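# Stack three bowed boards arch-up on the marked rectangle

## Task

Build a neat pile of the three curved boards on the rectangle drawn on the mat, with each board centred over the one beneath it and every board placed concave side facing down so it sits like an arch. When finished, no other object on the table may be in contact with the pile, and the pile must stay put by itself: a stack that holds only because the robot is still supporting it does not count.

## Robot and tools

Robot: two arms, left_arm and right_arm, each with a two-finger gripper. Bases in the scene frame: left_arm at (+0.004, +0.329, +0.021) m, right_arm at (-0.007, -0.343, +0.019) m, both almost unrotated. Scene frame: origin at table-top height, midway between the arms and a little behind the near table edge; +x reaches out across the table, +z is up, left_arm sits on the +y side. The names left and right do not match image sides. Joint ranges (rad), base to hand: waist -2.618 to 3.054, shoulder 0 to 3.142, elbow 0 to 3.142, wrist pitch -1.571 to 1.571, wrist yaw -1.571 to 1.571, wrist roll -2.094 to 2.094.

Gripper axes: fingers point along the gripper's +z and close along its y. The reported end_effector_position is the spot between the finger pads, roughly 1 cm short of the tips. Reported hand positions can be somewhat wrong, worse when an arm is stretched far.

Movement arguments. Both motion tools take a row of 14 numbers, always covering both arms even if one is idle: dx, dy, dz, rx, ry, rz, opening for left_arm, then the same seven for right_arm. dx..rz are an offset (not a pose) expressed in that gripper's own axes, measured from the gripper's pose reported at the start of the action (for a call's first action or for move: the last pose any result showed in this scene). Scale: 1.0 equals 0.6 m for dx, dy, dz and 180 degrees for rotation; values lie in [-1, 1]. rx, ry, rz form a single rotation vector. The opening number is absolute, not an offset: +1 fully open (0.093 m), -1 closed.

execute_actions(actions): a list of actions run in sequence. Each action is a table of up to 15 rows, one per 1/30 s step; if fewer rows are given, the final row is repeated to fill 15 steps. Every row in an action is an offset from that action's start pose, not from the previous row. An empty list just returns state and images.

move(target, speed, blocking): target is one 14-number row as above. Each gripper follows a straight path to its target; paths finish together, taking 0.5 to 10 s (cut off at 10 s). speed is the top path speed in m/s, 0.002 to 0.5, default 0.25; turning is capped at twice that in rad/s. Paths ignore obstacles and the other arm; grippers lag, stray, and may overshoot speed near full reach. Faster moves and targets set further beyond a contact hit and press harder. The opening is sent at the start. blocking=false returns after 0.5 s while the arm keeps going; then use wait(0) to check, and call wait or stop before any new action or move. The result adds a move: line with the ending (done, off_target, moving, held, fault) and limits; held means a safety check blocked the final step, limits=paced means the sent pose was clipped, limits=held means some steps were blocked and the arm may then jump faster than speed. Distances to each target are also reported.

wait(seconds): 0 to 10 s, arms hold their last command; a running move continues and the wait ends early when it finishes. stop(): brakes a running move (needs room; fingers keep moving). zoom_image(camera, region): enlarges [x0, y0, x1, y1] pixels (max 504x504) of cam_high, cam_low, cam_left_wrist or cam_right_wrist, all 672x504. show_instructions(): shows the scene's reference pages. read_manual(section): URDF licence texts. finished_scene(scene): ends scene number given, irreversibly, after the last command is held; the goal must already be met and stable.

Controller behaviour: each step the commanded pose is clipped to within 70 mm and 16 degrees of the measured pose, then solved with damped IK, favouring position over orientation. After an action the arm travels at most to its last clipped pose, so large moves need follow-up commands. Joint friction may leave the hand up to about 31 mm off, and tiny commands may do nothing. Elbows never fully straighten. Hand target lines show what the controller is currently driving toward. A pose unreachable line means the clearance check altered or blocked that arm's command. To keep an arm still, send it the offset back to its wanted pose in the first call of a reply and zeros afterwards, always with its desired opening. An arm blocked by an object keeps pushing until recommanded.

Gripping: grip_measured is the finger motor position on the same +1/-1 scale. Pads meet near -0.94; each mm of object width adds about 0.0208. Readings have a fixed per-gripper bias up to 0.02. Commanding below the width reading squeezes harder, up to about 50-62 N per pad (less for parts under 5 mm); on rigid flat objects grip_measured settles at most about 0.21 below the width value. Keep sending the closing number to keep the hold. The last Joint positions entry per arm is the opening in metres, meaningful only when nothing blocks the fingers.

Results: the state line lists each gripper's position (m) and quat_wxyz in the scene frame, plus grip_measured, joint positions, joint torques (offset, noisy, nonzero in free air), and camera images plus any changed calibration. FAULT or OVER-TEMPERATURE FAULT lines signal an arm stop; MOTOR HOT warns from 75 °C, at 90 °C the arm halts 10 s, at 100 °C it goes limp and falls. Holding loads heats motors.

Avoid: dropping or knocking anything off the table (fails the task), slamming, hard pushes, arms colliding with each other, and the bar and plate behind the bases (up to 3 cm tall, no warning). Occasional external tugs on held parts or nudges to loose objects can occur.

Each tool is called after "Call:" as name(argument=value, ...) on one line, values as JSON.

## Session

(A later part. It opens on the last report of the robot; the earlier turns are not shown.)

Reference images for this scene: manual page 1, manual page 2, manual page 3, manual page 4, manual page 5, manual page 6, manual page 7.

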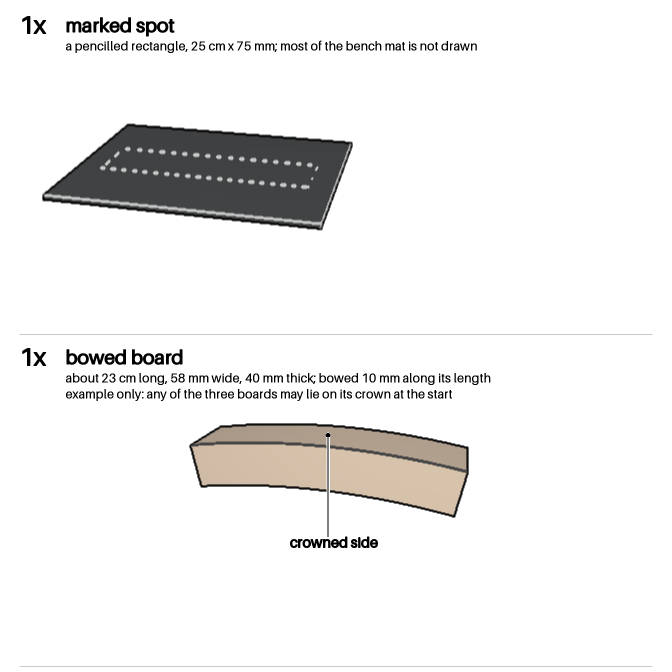

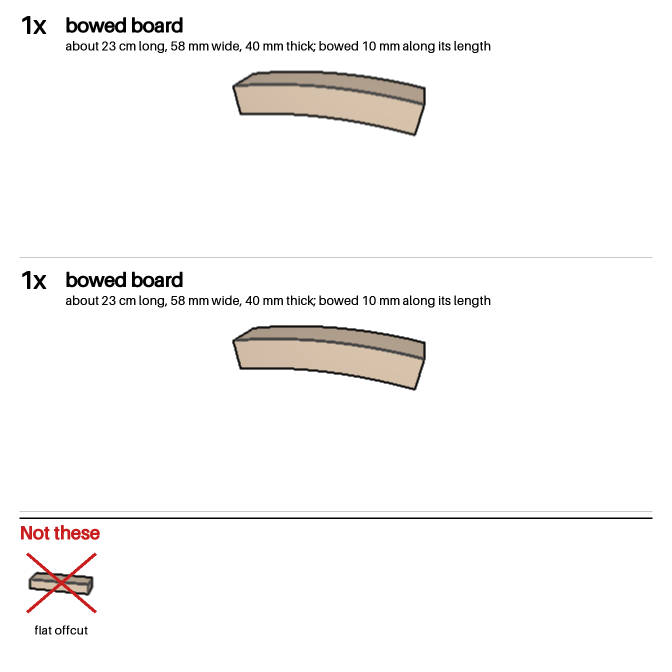

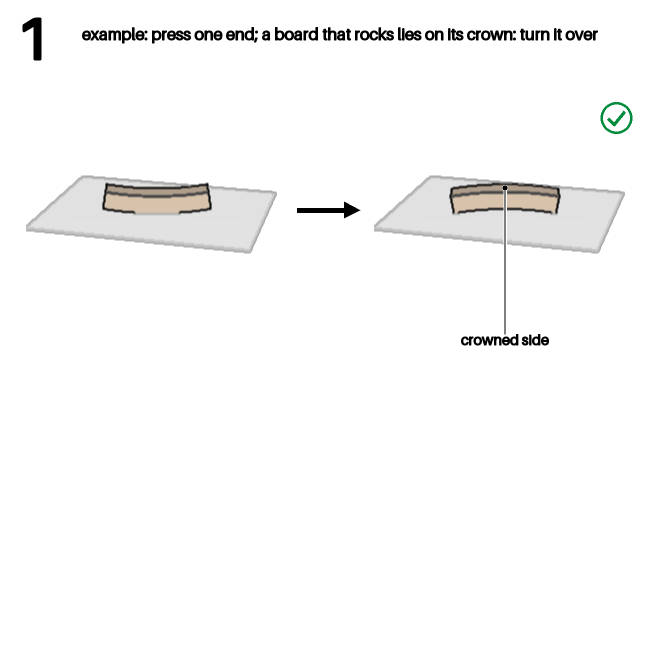

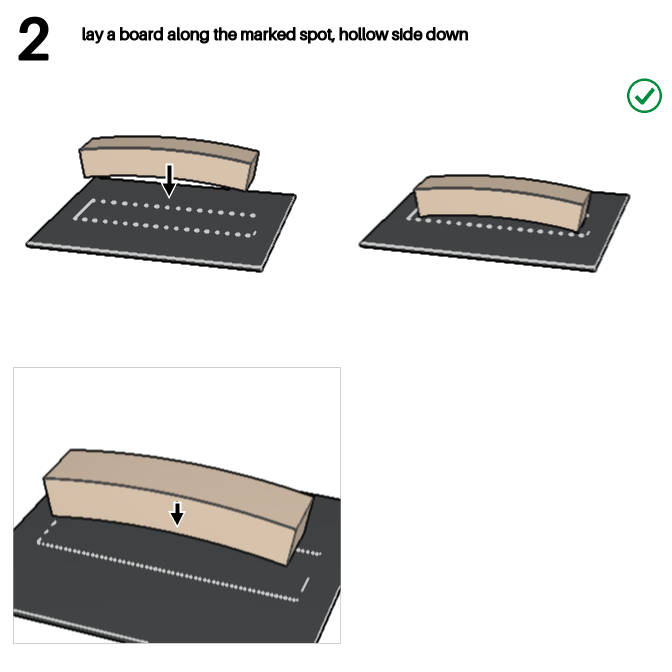

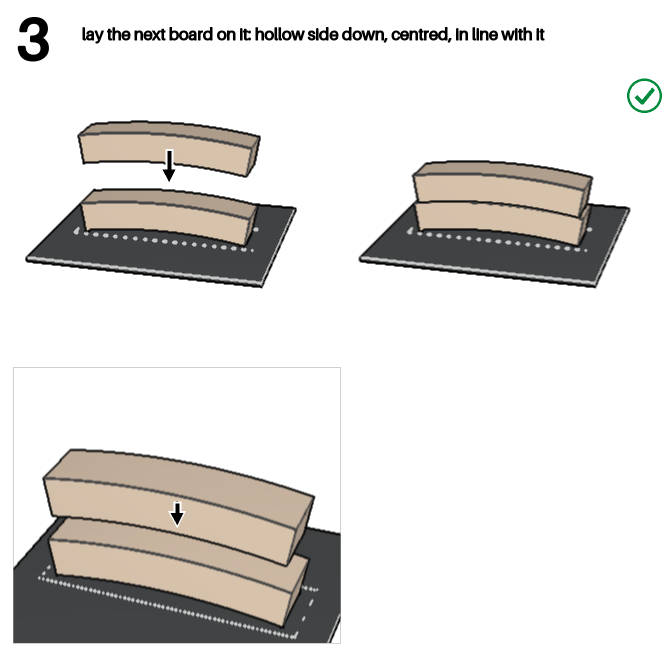

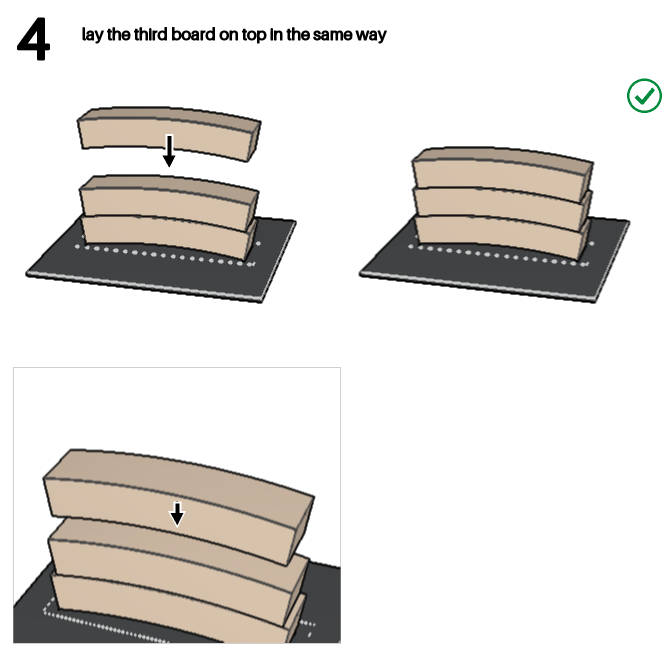

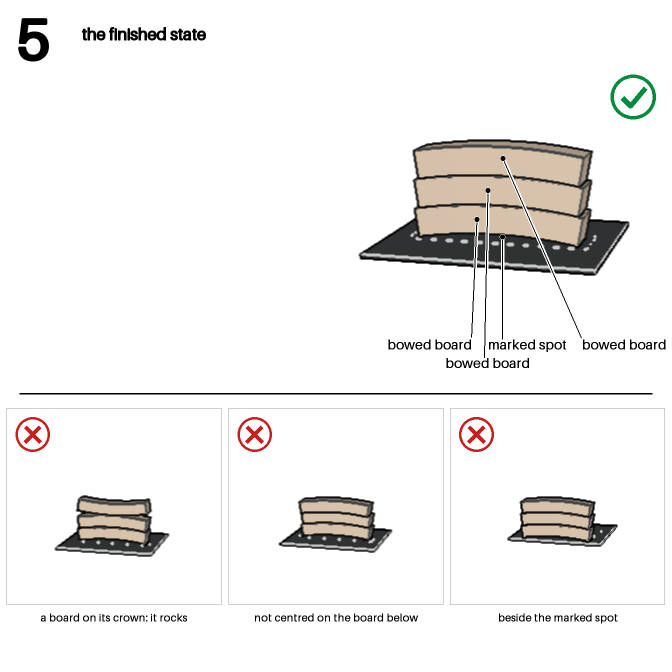

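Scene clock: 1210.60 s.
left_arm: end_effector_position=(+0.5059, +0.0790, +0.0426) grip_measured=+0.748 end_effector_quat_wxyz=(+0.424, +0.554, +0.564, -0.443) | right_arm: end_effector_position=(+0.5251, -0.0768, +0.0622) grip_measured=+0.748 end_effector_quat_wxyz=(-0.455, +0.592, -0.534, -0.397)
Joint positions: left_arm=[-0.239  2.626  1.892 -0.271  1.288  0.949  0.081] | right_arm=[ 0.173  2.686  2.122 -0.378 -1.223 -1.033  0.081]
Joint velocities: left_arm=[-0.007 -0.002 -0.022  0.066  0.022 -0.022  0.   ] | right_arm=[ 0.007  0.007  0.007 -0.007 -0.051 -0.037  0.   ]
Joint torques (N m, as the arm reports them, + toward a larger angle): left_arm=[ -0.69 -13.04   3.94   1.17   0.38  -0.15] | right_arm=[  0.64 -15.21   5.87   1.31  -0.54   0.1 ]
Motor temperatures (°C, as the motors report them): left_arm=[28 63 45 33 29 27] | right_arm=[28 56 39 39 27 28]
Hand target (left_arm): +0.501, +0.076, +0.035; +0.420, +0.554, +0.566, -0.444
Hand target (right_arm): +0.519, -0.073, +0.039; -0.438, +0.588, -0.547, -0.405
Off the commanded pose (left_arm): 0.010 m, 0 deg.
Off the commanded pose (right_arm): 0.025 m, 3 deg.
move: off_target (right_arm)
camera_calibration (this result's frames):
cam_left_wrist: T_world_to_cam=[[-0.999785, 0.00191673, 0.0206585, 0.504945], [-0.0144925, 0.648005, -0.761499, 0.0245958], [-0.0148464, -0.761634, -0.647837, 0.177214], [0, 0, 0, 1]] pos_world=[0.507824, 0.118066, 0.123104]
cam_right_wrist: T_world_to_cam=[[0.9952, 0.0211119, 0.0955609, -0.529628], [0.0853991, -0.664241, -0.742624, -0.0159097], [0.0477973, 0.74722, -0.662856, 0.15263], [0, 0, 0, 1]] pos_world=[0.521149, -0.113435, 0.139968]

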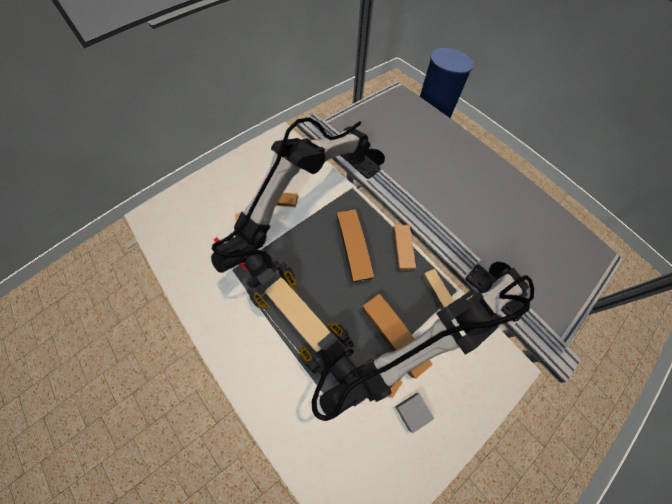

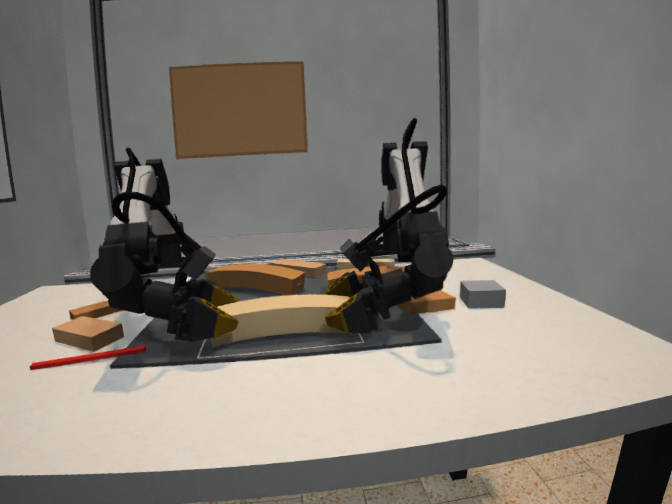

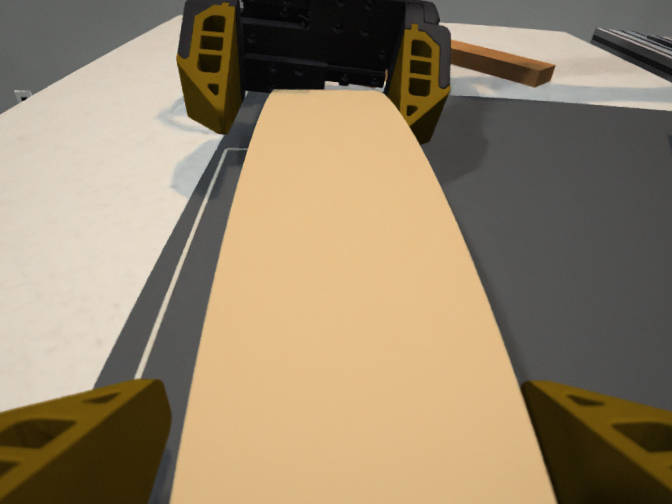

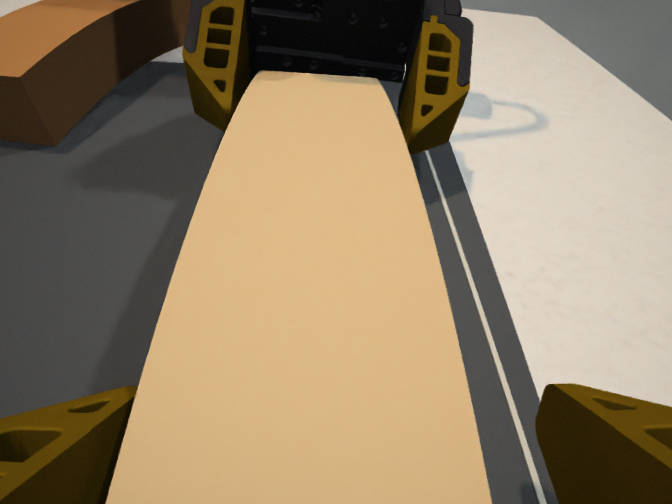

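Call:
move(target=[0,0,0,0,0,0,-0.3, 0,0,0,0,0,0,-0.3], speed=0.05)

Call:
move(target=[-0.03,0.015,-0.008,0,0,0,-0.3, -0.03,-0.015,-0.009,0,0,0,-0.3], speed=0.04)

Scene clock: 1213.13 s.
left_arm: end_effector_position=(+0.5063, +0.0790, +0.0428) grip_measured=+0.250 end_effector_quat_wxyz=(+0.423, +0.553, +0.565, -0.443) | right_arm: end_effector_position=(+0.5223, -0.0766, +0.0629) grip_measured=+0.195 end_effector_quat_wxyz=(-0.451, +0.589, -0.534, -0.406)
Joint positions: left_arm=[-0.239  2.626  1.892 -0.267  1.288  0.942  0.057] | right_arm=[ 0.173  2.686  2.122 -0.391 -1.236 -1.031  0.055]
Joint velocities: left_arm=[-0.022  0.007 -0.007 -0.051 -0.022 -0.051 -0.001] | right_arm=[ 0.002 -0.002  0.002 -0.066  0.037 -0.022  0.   ]
Joint torques (N m, as the arm reports them, + toward a larger angle): left_arm=[  0.05 -13.36   5.89   0.96   0.44  -0.03] | right_arm=[ -0.05 -17.26   7.38   1.27  -0.49   0.  ]
Motor temperatures (°C, as the motors report them): left_arm=[28 64 45 33 29 27] | right_arm=[28 57 39 39 27 28]
Hand target (left_arm): +0.506, +0.079, +0.043; +0.424, +0.554, +0.564, -0.442
Hand target (right_arm): +0.525, -0.077, +0.062; -0.455, +0.592, -0.534, -0.397
Off the commanded pose (left_arm): 0.000 m, 0 deg.
Off the commanded pose (right_arm): 0.003 m, 1 deg.
move: done
camera_calibration (this result's frames):
cam_left_wrist: T_world_to_cam=[[-0.999742, 0.0000389184, 0.022694, 0.505436], [-0.0172591, 0.648022, -0.761426, 0.0261382], [-0.0147359, -0.761622, -0.647854, 0.177227], [0, 0, 0, 1]] pos_world=[0.508369, 0.118022, 0.123249]
cam_right_wrist: T_world_to_cam=[[0.99653, 0.0279186, 0.078413, -0.525989], [0.0773969, -0.657409, -0.749549, -0.0098325], [0.0306231, 0.753017, -0.657289, 0.162143], [0, 0, 0, 1]] pos_world=[0.519959, -0.113875, 0.140449]

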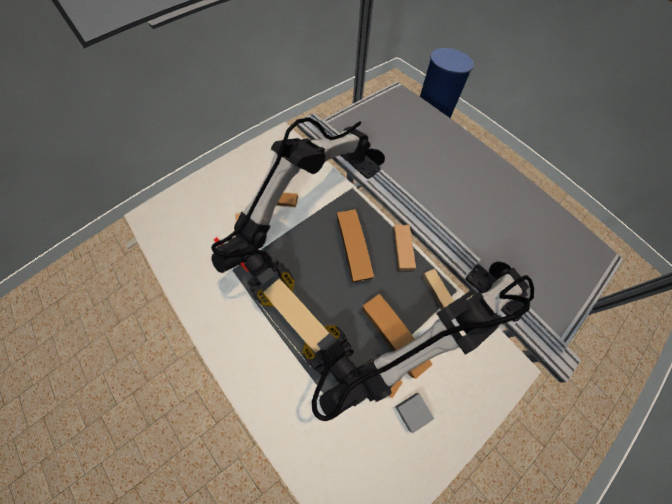

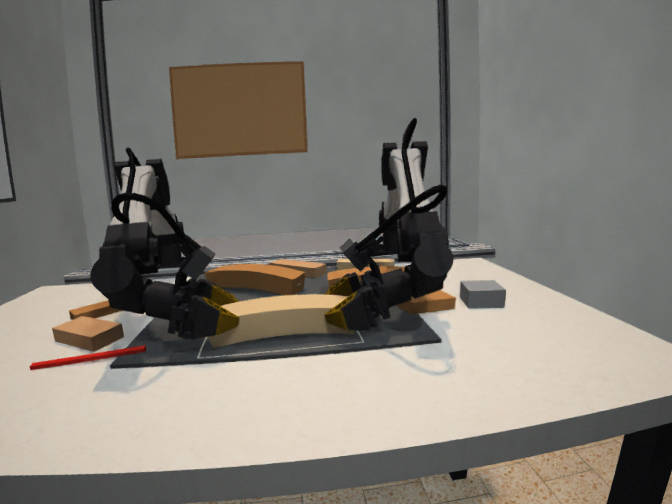

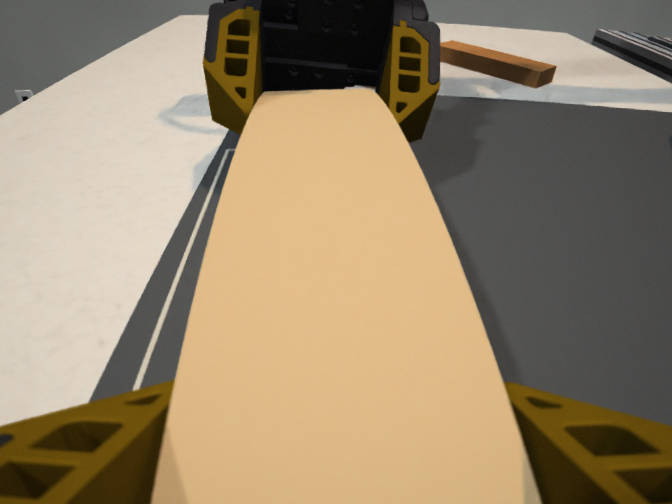

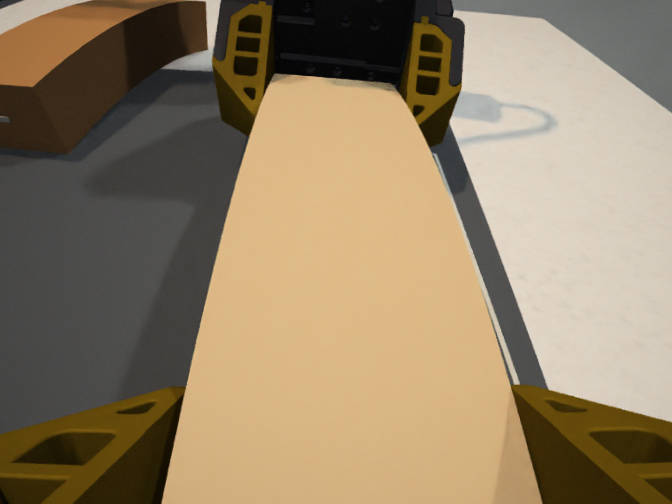

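Scene clock: 1214.00 s.
left_arm: end_effector_position=(+0.5100, +0.0783, +0.0529) grip_measured=+0.250 end_effector_quat_wxyz=(+0.418, +0.550, +0.569, -0.446) | right_arm: end_effector_position=(+0.5250, -0.0767, +0.0745) grip_measured=+0.195 end_effector_quat_wxyz=(-0.442, +0.587, -0.543, -0.407)
Joint positions: left_arm=[-0.239  2.626  1.944 -0.339  1.287  0.948  0.057] | right_arm=[ 0.173  2.686  2.185 -0.481 -1.225 -1.036  0.055]
Joint velocities: left_arm=[ 0.012 -0.002  0.017 -0.095 -0.007 -0.051 -0.   ] | right_arm=[ 0.002  0.017 -0.007 -0.095  0.007 -0.037 -0.001]
Joint torques (N m, as the arm reports them, + toward a larger angle): left_arm=[  0.5  -13.26   8.55   0.85   0.48  -0.09] | right_arm=[ -0.36 -16.94   9.38   1.26  -0.71  -0.02]
Motor temperatures (°C, as the motors report them): left_arm=[28 65 45 33 29 27] | right_arm=[28 57 39 39 27 28]
Hand target (left_arm): +0.516, +0.079, +0.061; +0.424, +0.552, +0.565, -0.442
Hand target (right_arm): +0.529, -0.077, +0.083; -0.451, +0.588, -0.534, -0.406
Off the commanded pose (left_arm): 0.010 m, 1 deg.
Off the commanded pose (right_arm): 0.009 m, 1 deg.
move: done
camera_calibration (this result's frames):
cam_left_wrist: T_world_to_cam=[[-0.999316, 0.000639429, 0.0369676, 0.507882], [-0.0276441, 0.651036, -0.758543, 0.0392977], [-0.0245523, -0.759046, -0.650573, 0.188212], [0, 0, 0, 1]] pos_world=[0.513242, 0.116953, 0.13348]
cam_right_wrist: T_world_to_cam=[[0.998001, 0.0240428, 0.0584416, -0.529203], [0.0595142, -0.668559, -0.741274, 0.00638508], [0.0212494, 0.743271, -0.668653, 0.174783], [0, 0, 0, 1]] pos_world=[0.524051, -0.112919, 0.15253]

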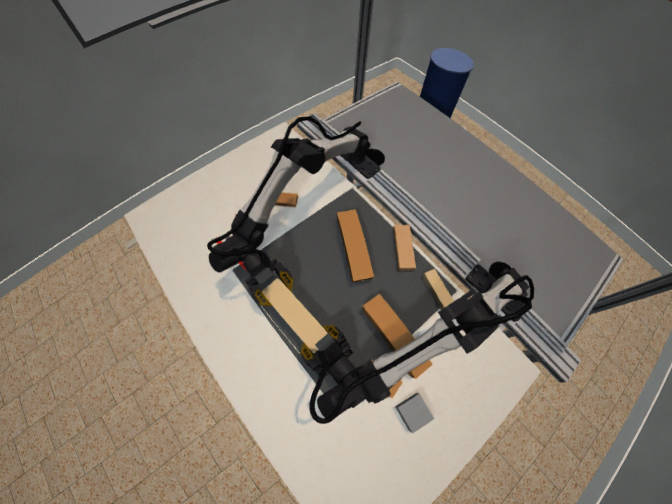

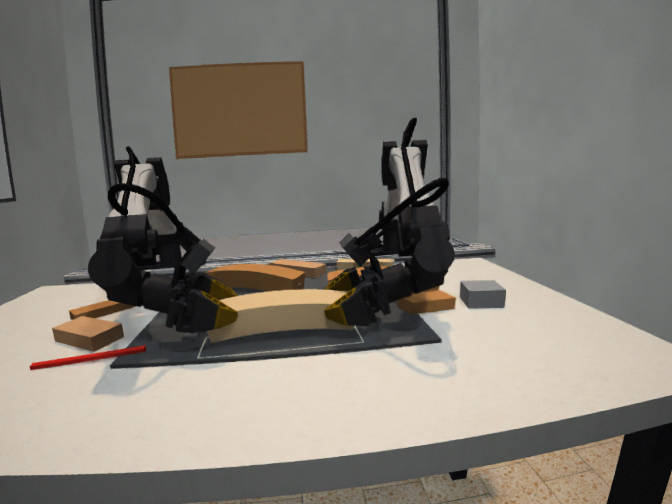

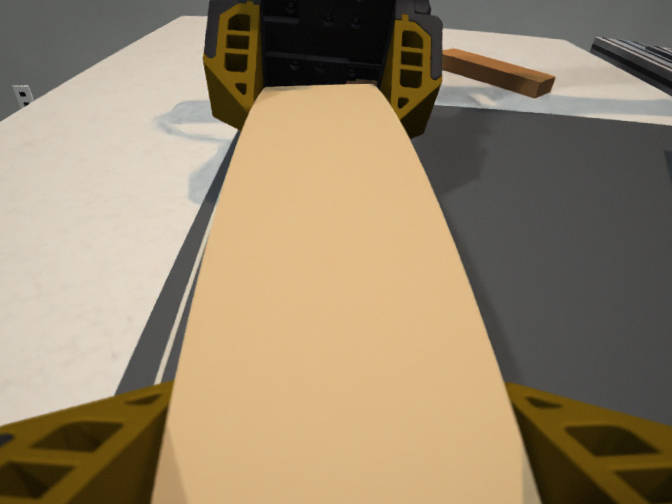

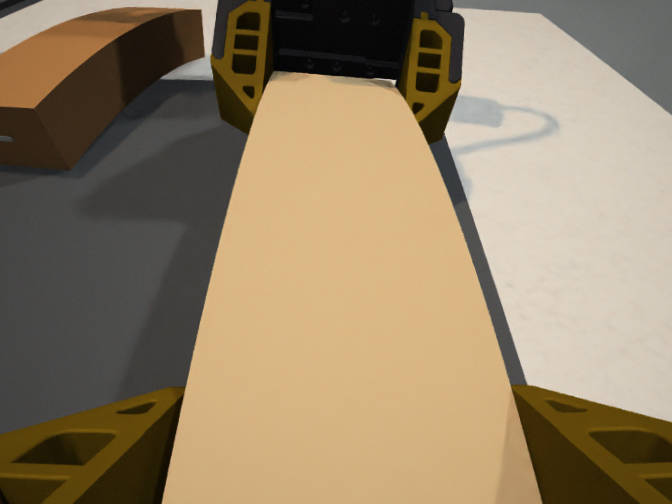

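Call:
move(target=[0.035,0.012,0.01,0,0,0,-0.3, 0.04,-0.012,0.013,0,0,0,-0.3], speed=0.03)

Call:
move(target=[0,0,0,0,0,0,0.75, 0,0,0,0,0,0,0.75], speed=0.05)

Call:
move(target=[-0.12,0,-0.1,0,0,0,0.75, -0.12,0,-0.1,0,0,0,0.75], speed=0.1)

Scene clock: 1217.87 s.
left_arm: end_effector_position=(+0.5096, +0.0778, +0.0433) grip_measured=+0.250 end_effector_quat_wxyz=(+0.408, +0.538, +0.574, -0.463) | right_arm: end_effector_position=(+0.5256, -0.0770, +0.0639) grip_measured=+0.195 end_effector_quat_wxyz=(-0.433, +0.578, -0.547, -0.423)
Joint positions: left_arm=[-0.239  2.66   1.961 -0.334  1.307  0.917  0.057] | right_arm=[ 0.171  2.733  2.233 -0.513 -1.245 -1.031  0.055]
Joint velocities: left_arm=[ 0.007  0.007  0.007 -0.066 -0.007 -0.051 -0.   ] | right_arm=[-0.017 -0.002  0.012 -0.022 -0.022  0.095 -0.   ]
Joint torques (N m, as the arm reports them, + toward a larger angle): left_arm=[  0.23 -10.87   7.75   1.1    0.26   0.13] | right_arm=[ -0.18 -14.64   9.28   1.43  -0.5   -0.11]
Motor temperatures (°C, as the motors report them): left_arm=[28 66 45 33 29 27] | right_arm=[28 59 40 39 27 28]
Hand target (left_arm): +0.515, +0.078, +0.031; +0.418, +0.550, +0.569, -0.446
Hand target (right_arm): +0.533, -0.076, +0.050; -0.442, +0.586, -0.543, -0.407
Off the commanded pose (left_arm): 0.014 m, 3 deg.
Off the commanded pose (right_arm): 0.016 m, 2 deg.
move: off_target (left_arm, right_arm)
camera_calibration (this result's frames):
cam_left_wrist: T_world_to_cam=[[-0.996605, 0.00374385, 0.0822406, 0.504198], [-0.0607858, 0.640248, -0.765759, 0.0503994], [-0.0555212, -0.768159, -0.637847, 0.197543], [0, 0, 0, 1]] pos_world=[0.516518, 0.117589, 0.123131]
cam_right_wrist: T_world_to_cam=[[0.999334, 0.0307156, 0.019719, -0.526875], [0.0350979, -0.660319, -0.750165, 0.012377], [-0.0100209, 0.750357, -0.660957, 0.184365], [0, 0, 0, 1]] pos_world=[0.527937, -0.113984, 0.141532]

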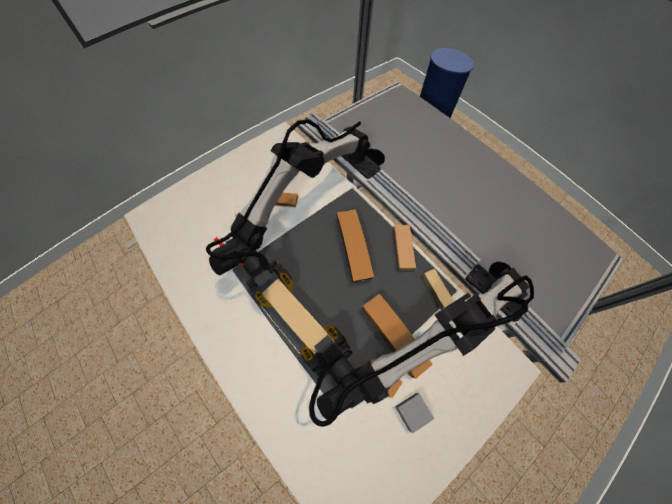

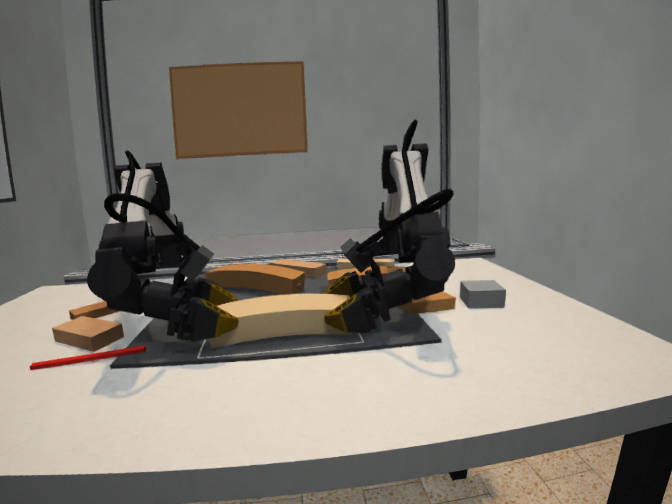

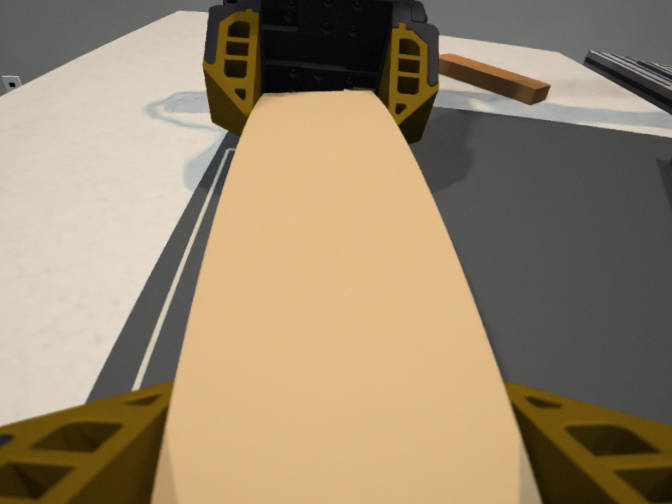

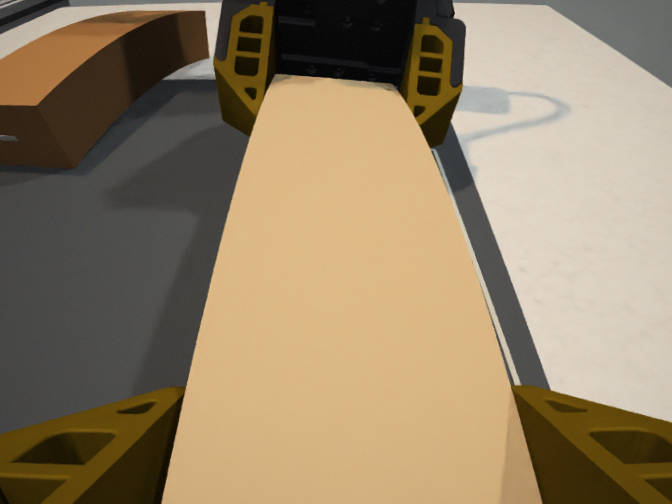

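Scene clock: 1218.37 s.
left_arm: end_effector_position=(+0.5091, +0.0775, +0.0433) grip_measured=+0.748 end_effector_quat_wxyz=(+0.408, +0.537, +0.574, -0.464) | right_arm: end_effector_position=(+0.5254, -0.0772, +0.0640) grip_measured=+0.748 end_effector_quat_wxyz=(-0.433, +0.578, -0.547, -0.424)
Joint positions: left_arm=[-0.239  2.661  1.961 -0.335  1.31   0.915  0.081] | right_arm=[ 0.17   2.733  2.233 -0.515 -1.247 -1.031  0.081]
Joint velocities: left_arm=[-0.012 -0.017 -0.002 -0.022  0.022 -0.051 -0.   ] | right_arm=[ 0.012 -0.002  0.007 -0.022 -0.022  0.066  0.   ]
Joint torques (N m, as the arm reports them, + toward a larger angle): left_arm=[  0.01 -13.59   6.09   0.97   0.45  -0.07] | right_arm=[  0.01 -17.61   7.3    1.06  -0.67   0.01]
Motor temperatures (°C, as the motors report them): left_arm=[28 67 45 33 29 27] | right_arm=[28 60 40 39 27 28]
Hand target (left_arm): +0.510, +0.078, +0.043; +0.409, +0.538, +0.574, -0.462
Hand target (right_arm): +0.526, -0.077, +0.064; -0.434, +0.578, -0.547, -0.423
Off the commanded pose (left_arm): 0.001 m, 0 deg.
Off the commanded pose (right_arm): 0.000 m, 0 deg.
move: done
camera_calibration (this result's frames):
cam_left_wrist: T_world_to_cam=[[-0.996346, 0.0052833, 0.0852399, 0.503384], [-0.0622197, 0.638788, -0.766863, 0.0513842], [-0.0585018, -0.769365, -0.636125, 0.198828], [0, 0, 0, 1]] pos_world=[0.516373, 0.117488, 0.122976]
cam_right_wrist: T_world_to_cam=[[0.999353, 0.0311279, 0.0180083, -0.526538], [0.0340749, -0.659566, -0.750874, 0.0129844], [-0.0114954, 0.751002, -0.6602, 0.185342], [0, 0, 0, 1]] pos_world=[0.527886, -0.114238, 0.141595]

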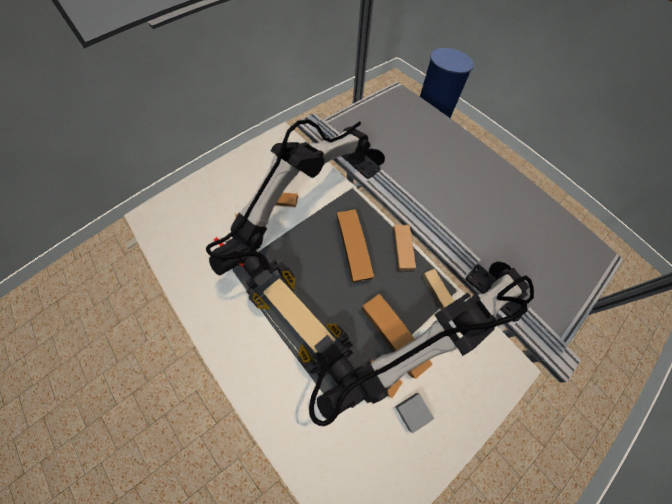

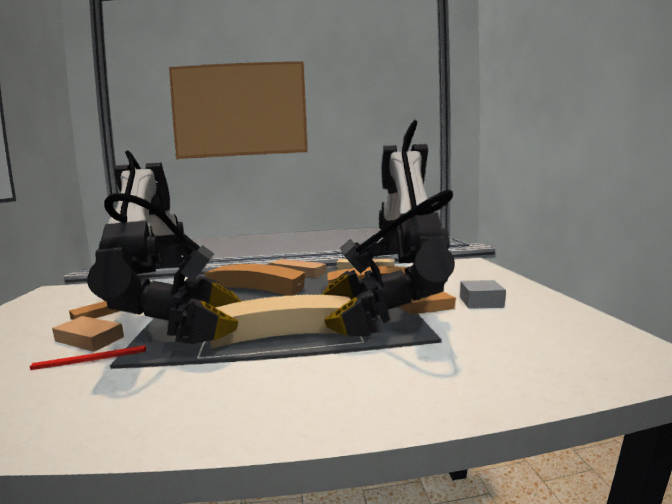

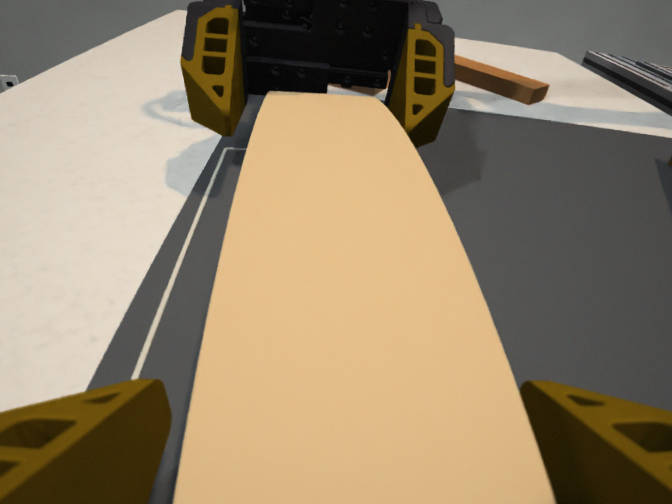

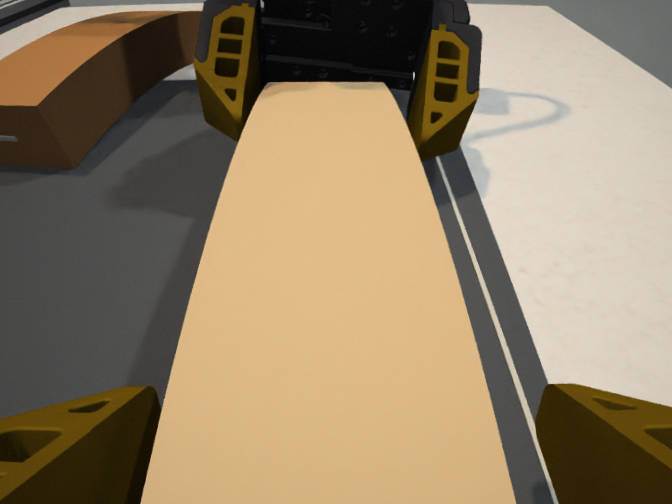

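Scene clock: 1220.20 s.
left_arm: end_effector_position=(+0.5145, +0.1127, +0.1207) grip_measured=+0.748 end_effector_quat_wxyz=(+0.402, +0.538, +0.576, -0.465) | right_arm: end_effector_position=(+0.5224, -0.1125, +0.1611) grip_measured=+0.748 end_effector_quat_wxyz=(-0.442, +0.584, -0.541, -0.414)
Joint positions: left_arm=[-0.169  2.646  2.29  -0.976  1.333  1.212  0.081] | right_arm=[ 0.108  2.656  2.493 -0.996 -1.269 -1.215  0.081]
Joint velocities: left_arm=[-0.007  0.012  0.056 -0.066 -0.022 -0.022  0.   ] | right_arm=[-0.007 -0.012  0.002  0.007  0.022  0.007  0.   ]
Joint torques (N m, as the arm reports them, + toward a larger angle): left_arm=[  1.11 -13.12   8.08   0.49   0.63  -0.05] | right_arm=[ -0.85 -14.8    8.11   0.76  -0.78   0.  ]
Motor temperatures (°C, as the motors report them): left_arm=[28 68 45 33 29 27] | right_arm=[28 60 40 38 27 28]
Hand target (left_arm): +0.518, +0.119, +0.127; +0.409, +0.536, +0.574, -0.464
Hand target (right_arm): +0.523, -0.116, +0.149; -0.434, +0.577, -0.548, -0.423
Off the commanded pose (left_arm): 0.009 m, 1 deg.
Off the commanded pose (right_arm): 0.012 m, 2 deg.
move: off_target (right_arm)
camera_calibration (this result's frames):
cam_left_wrist: T_world_to_cam=[[-0.995504, 0.0100199, 0.0941903, 0.499911], [-0.0655283, 0.645189, -0.761208, 0.0888878], [-0.0683978, -0.763957, -0.641632, 0.280616], [0, 0, 0, 1]] pos_world=[0.522681, 0.15202, 0.200627]
cam_right_wrist: T_world_to_cam=[[0.998373, 0.0292079, 0.0489751, -0.528809], [0.0560489, -0.660732, -0.748527, 0.0507101], [0.0104966, 0.750054, -0.661294, 0.264579], [0, 0, 0, 1]] pos_world=[0.522329, -0.149497, 0.238821]

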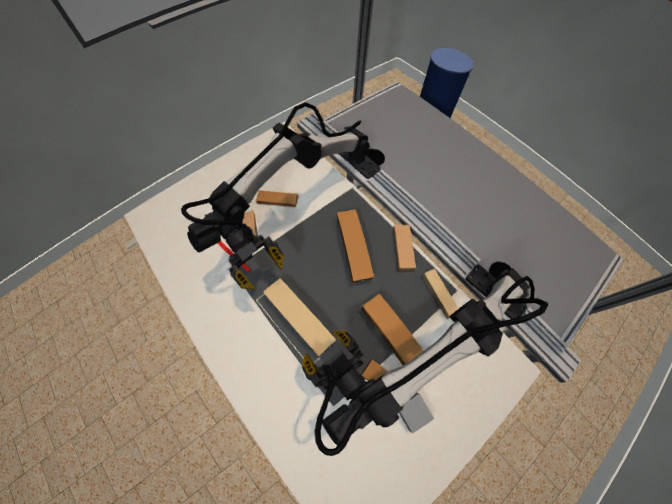

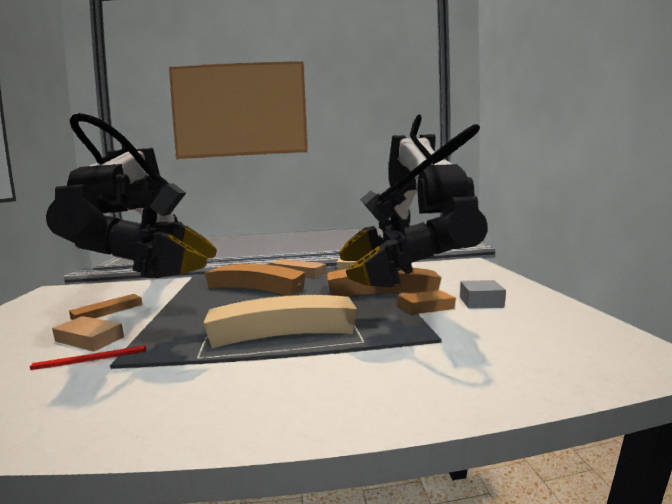

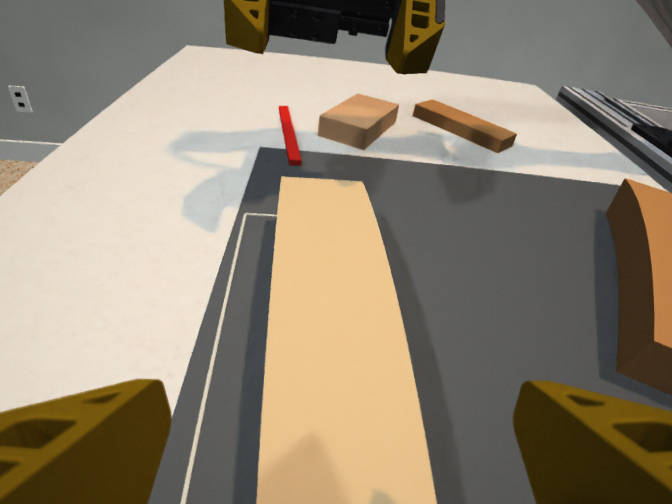

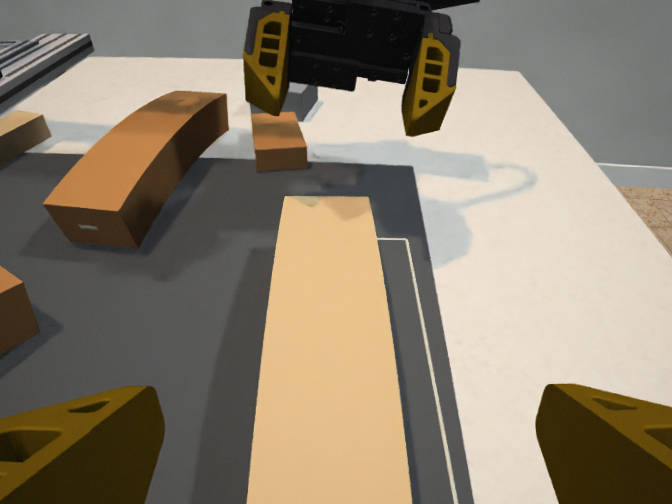

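Call:
move(target=[0.124,-0.011,0.094,0,0,0.03,0.75, 0.177,0.022,0.117,0,0,0.016,0.75], speed=0.07)

Scene clock: 1228.40 s.
left_arm: end_effector_position=(+0.4994, +0.0803, +0.0375) grip_measured=+0.748 end_effector_quat_wxyz=(+0.420, +0.562, +0.553, -0.449) | right_arm: end_effector_position=(+0.5222, -0.0779, +0.0628) grip_measured=+0.748 end_effector_quat_wxyz=(-0.448, +0.575, -0.542, -0.418)
Joint positions: left_arm=[-0.237  2.646  1.918 -0.358  1.309  1.041  0.081] | right_arm=[ 0.17   2.683  2.103 -0.356 -1.249 -0.977  0.081]
Joint velocities: left_arm=[ 0.017 -0.007 -0.012  0.081  0.007 -0.051  0.   ] | right_arm=[-0.002 -0.002 -0.007  0.051 -0.007  0.051  0.   ]
Joint torques (N m, as the arm reports them, + toward a larger angle): left_arm=[ -0.72 -13.83   4.7    1.07   0.43  -0.14] | right_arm=[  0.58 -15.01   5.71   1.22  -0.49   0.04]
Motor temperatures (°C, as the motors report them): left_arm=[28 71 46 33 29 27] | right_arm=[28 63 40 38 28 28]
Hand target (left_arm): +0.498, +0.077, +0.036; +0.422, +0.565, +0.550, -0.446
Hand target (right_arm): +0.516, -0.074, +0.040; -0.431, +0.570, -0.555, -0.426
Off the commanded pose (left_arm): 0.004 m, 1 deg.
Off the commanded pose (right_arm): 0.025 m, 3 deg.
move: off_target (right_arm)
camera_calibration (this result's frames):
cam_left_wrist: T_world_to_cam=[[-0.999378, 0.0322147, 0.0143644, 0.496179], [0.00971774, 0.642954, -0.765843, 0.00824608], [-0.033907, -0.765227, -0.642867, 0.184343], [0, 0, 0, 1]] pos_world=[0.50204, 0.119778, 0.117696]
cam_right_wrist: T_world_to_cam=[[0.99892, 0.0170312, 0.0432308, -0.525731], [0.043964, -0.647549, -0.760755, 0.00813733], [0.0150375, 0.761834, -0.647598, 0.171265], [0, 0, 0, 1]] pos_world=[0.52223, -0.116252, 0.139829]

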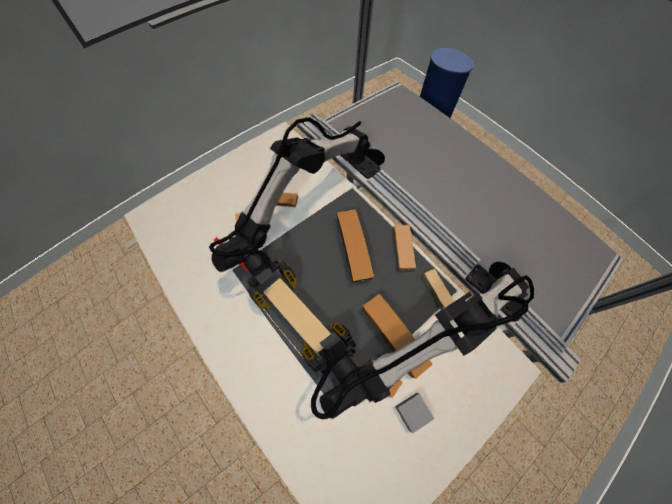

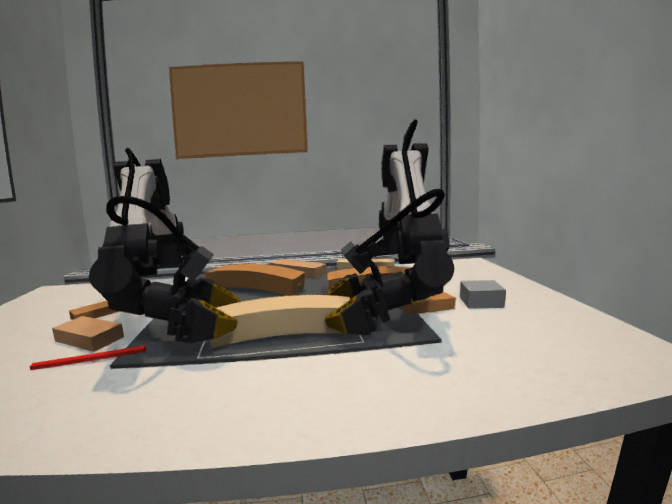

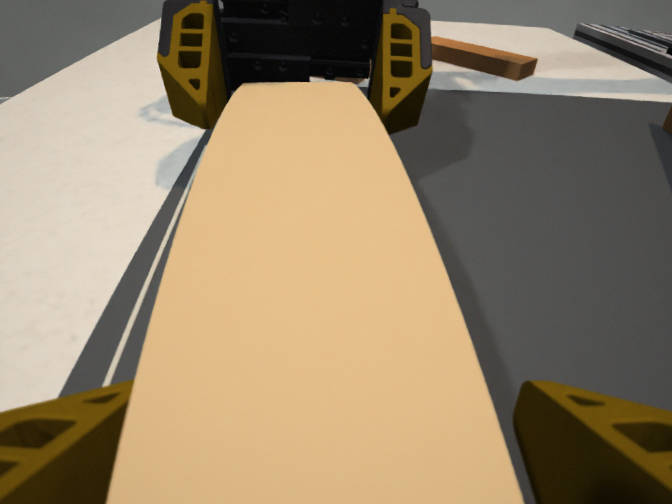

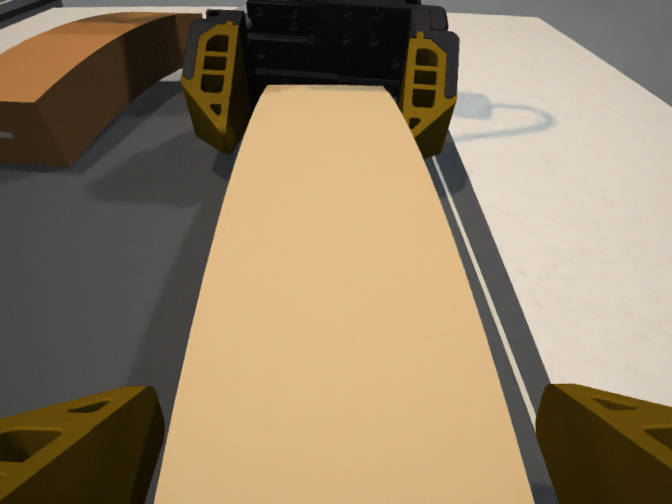

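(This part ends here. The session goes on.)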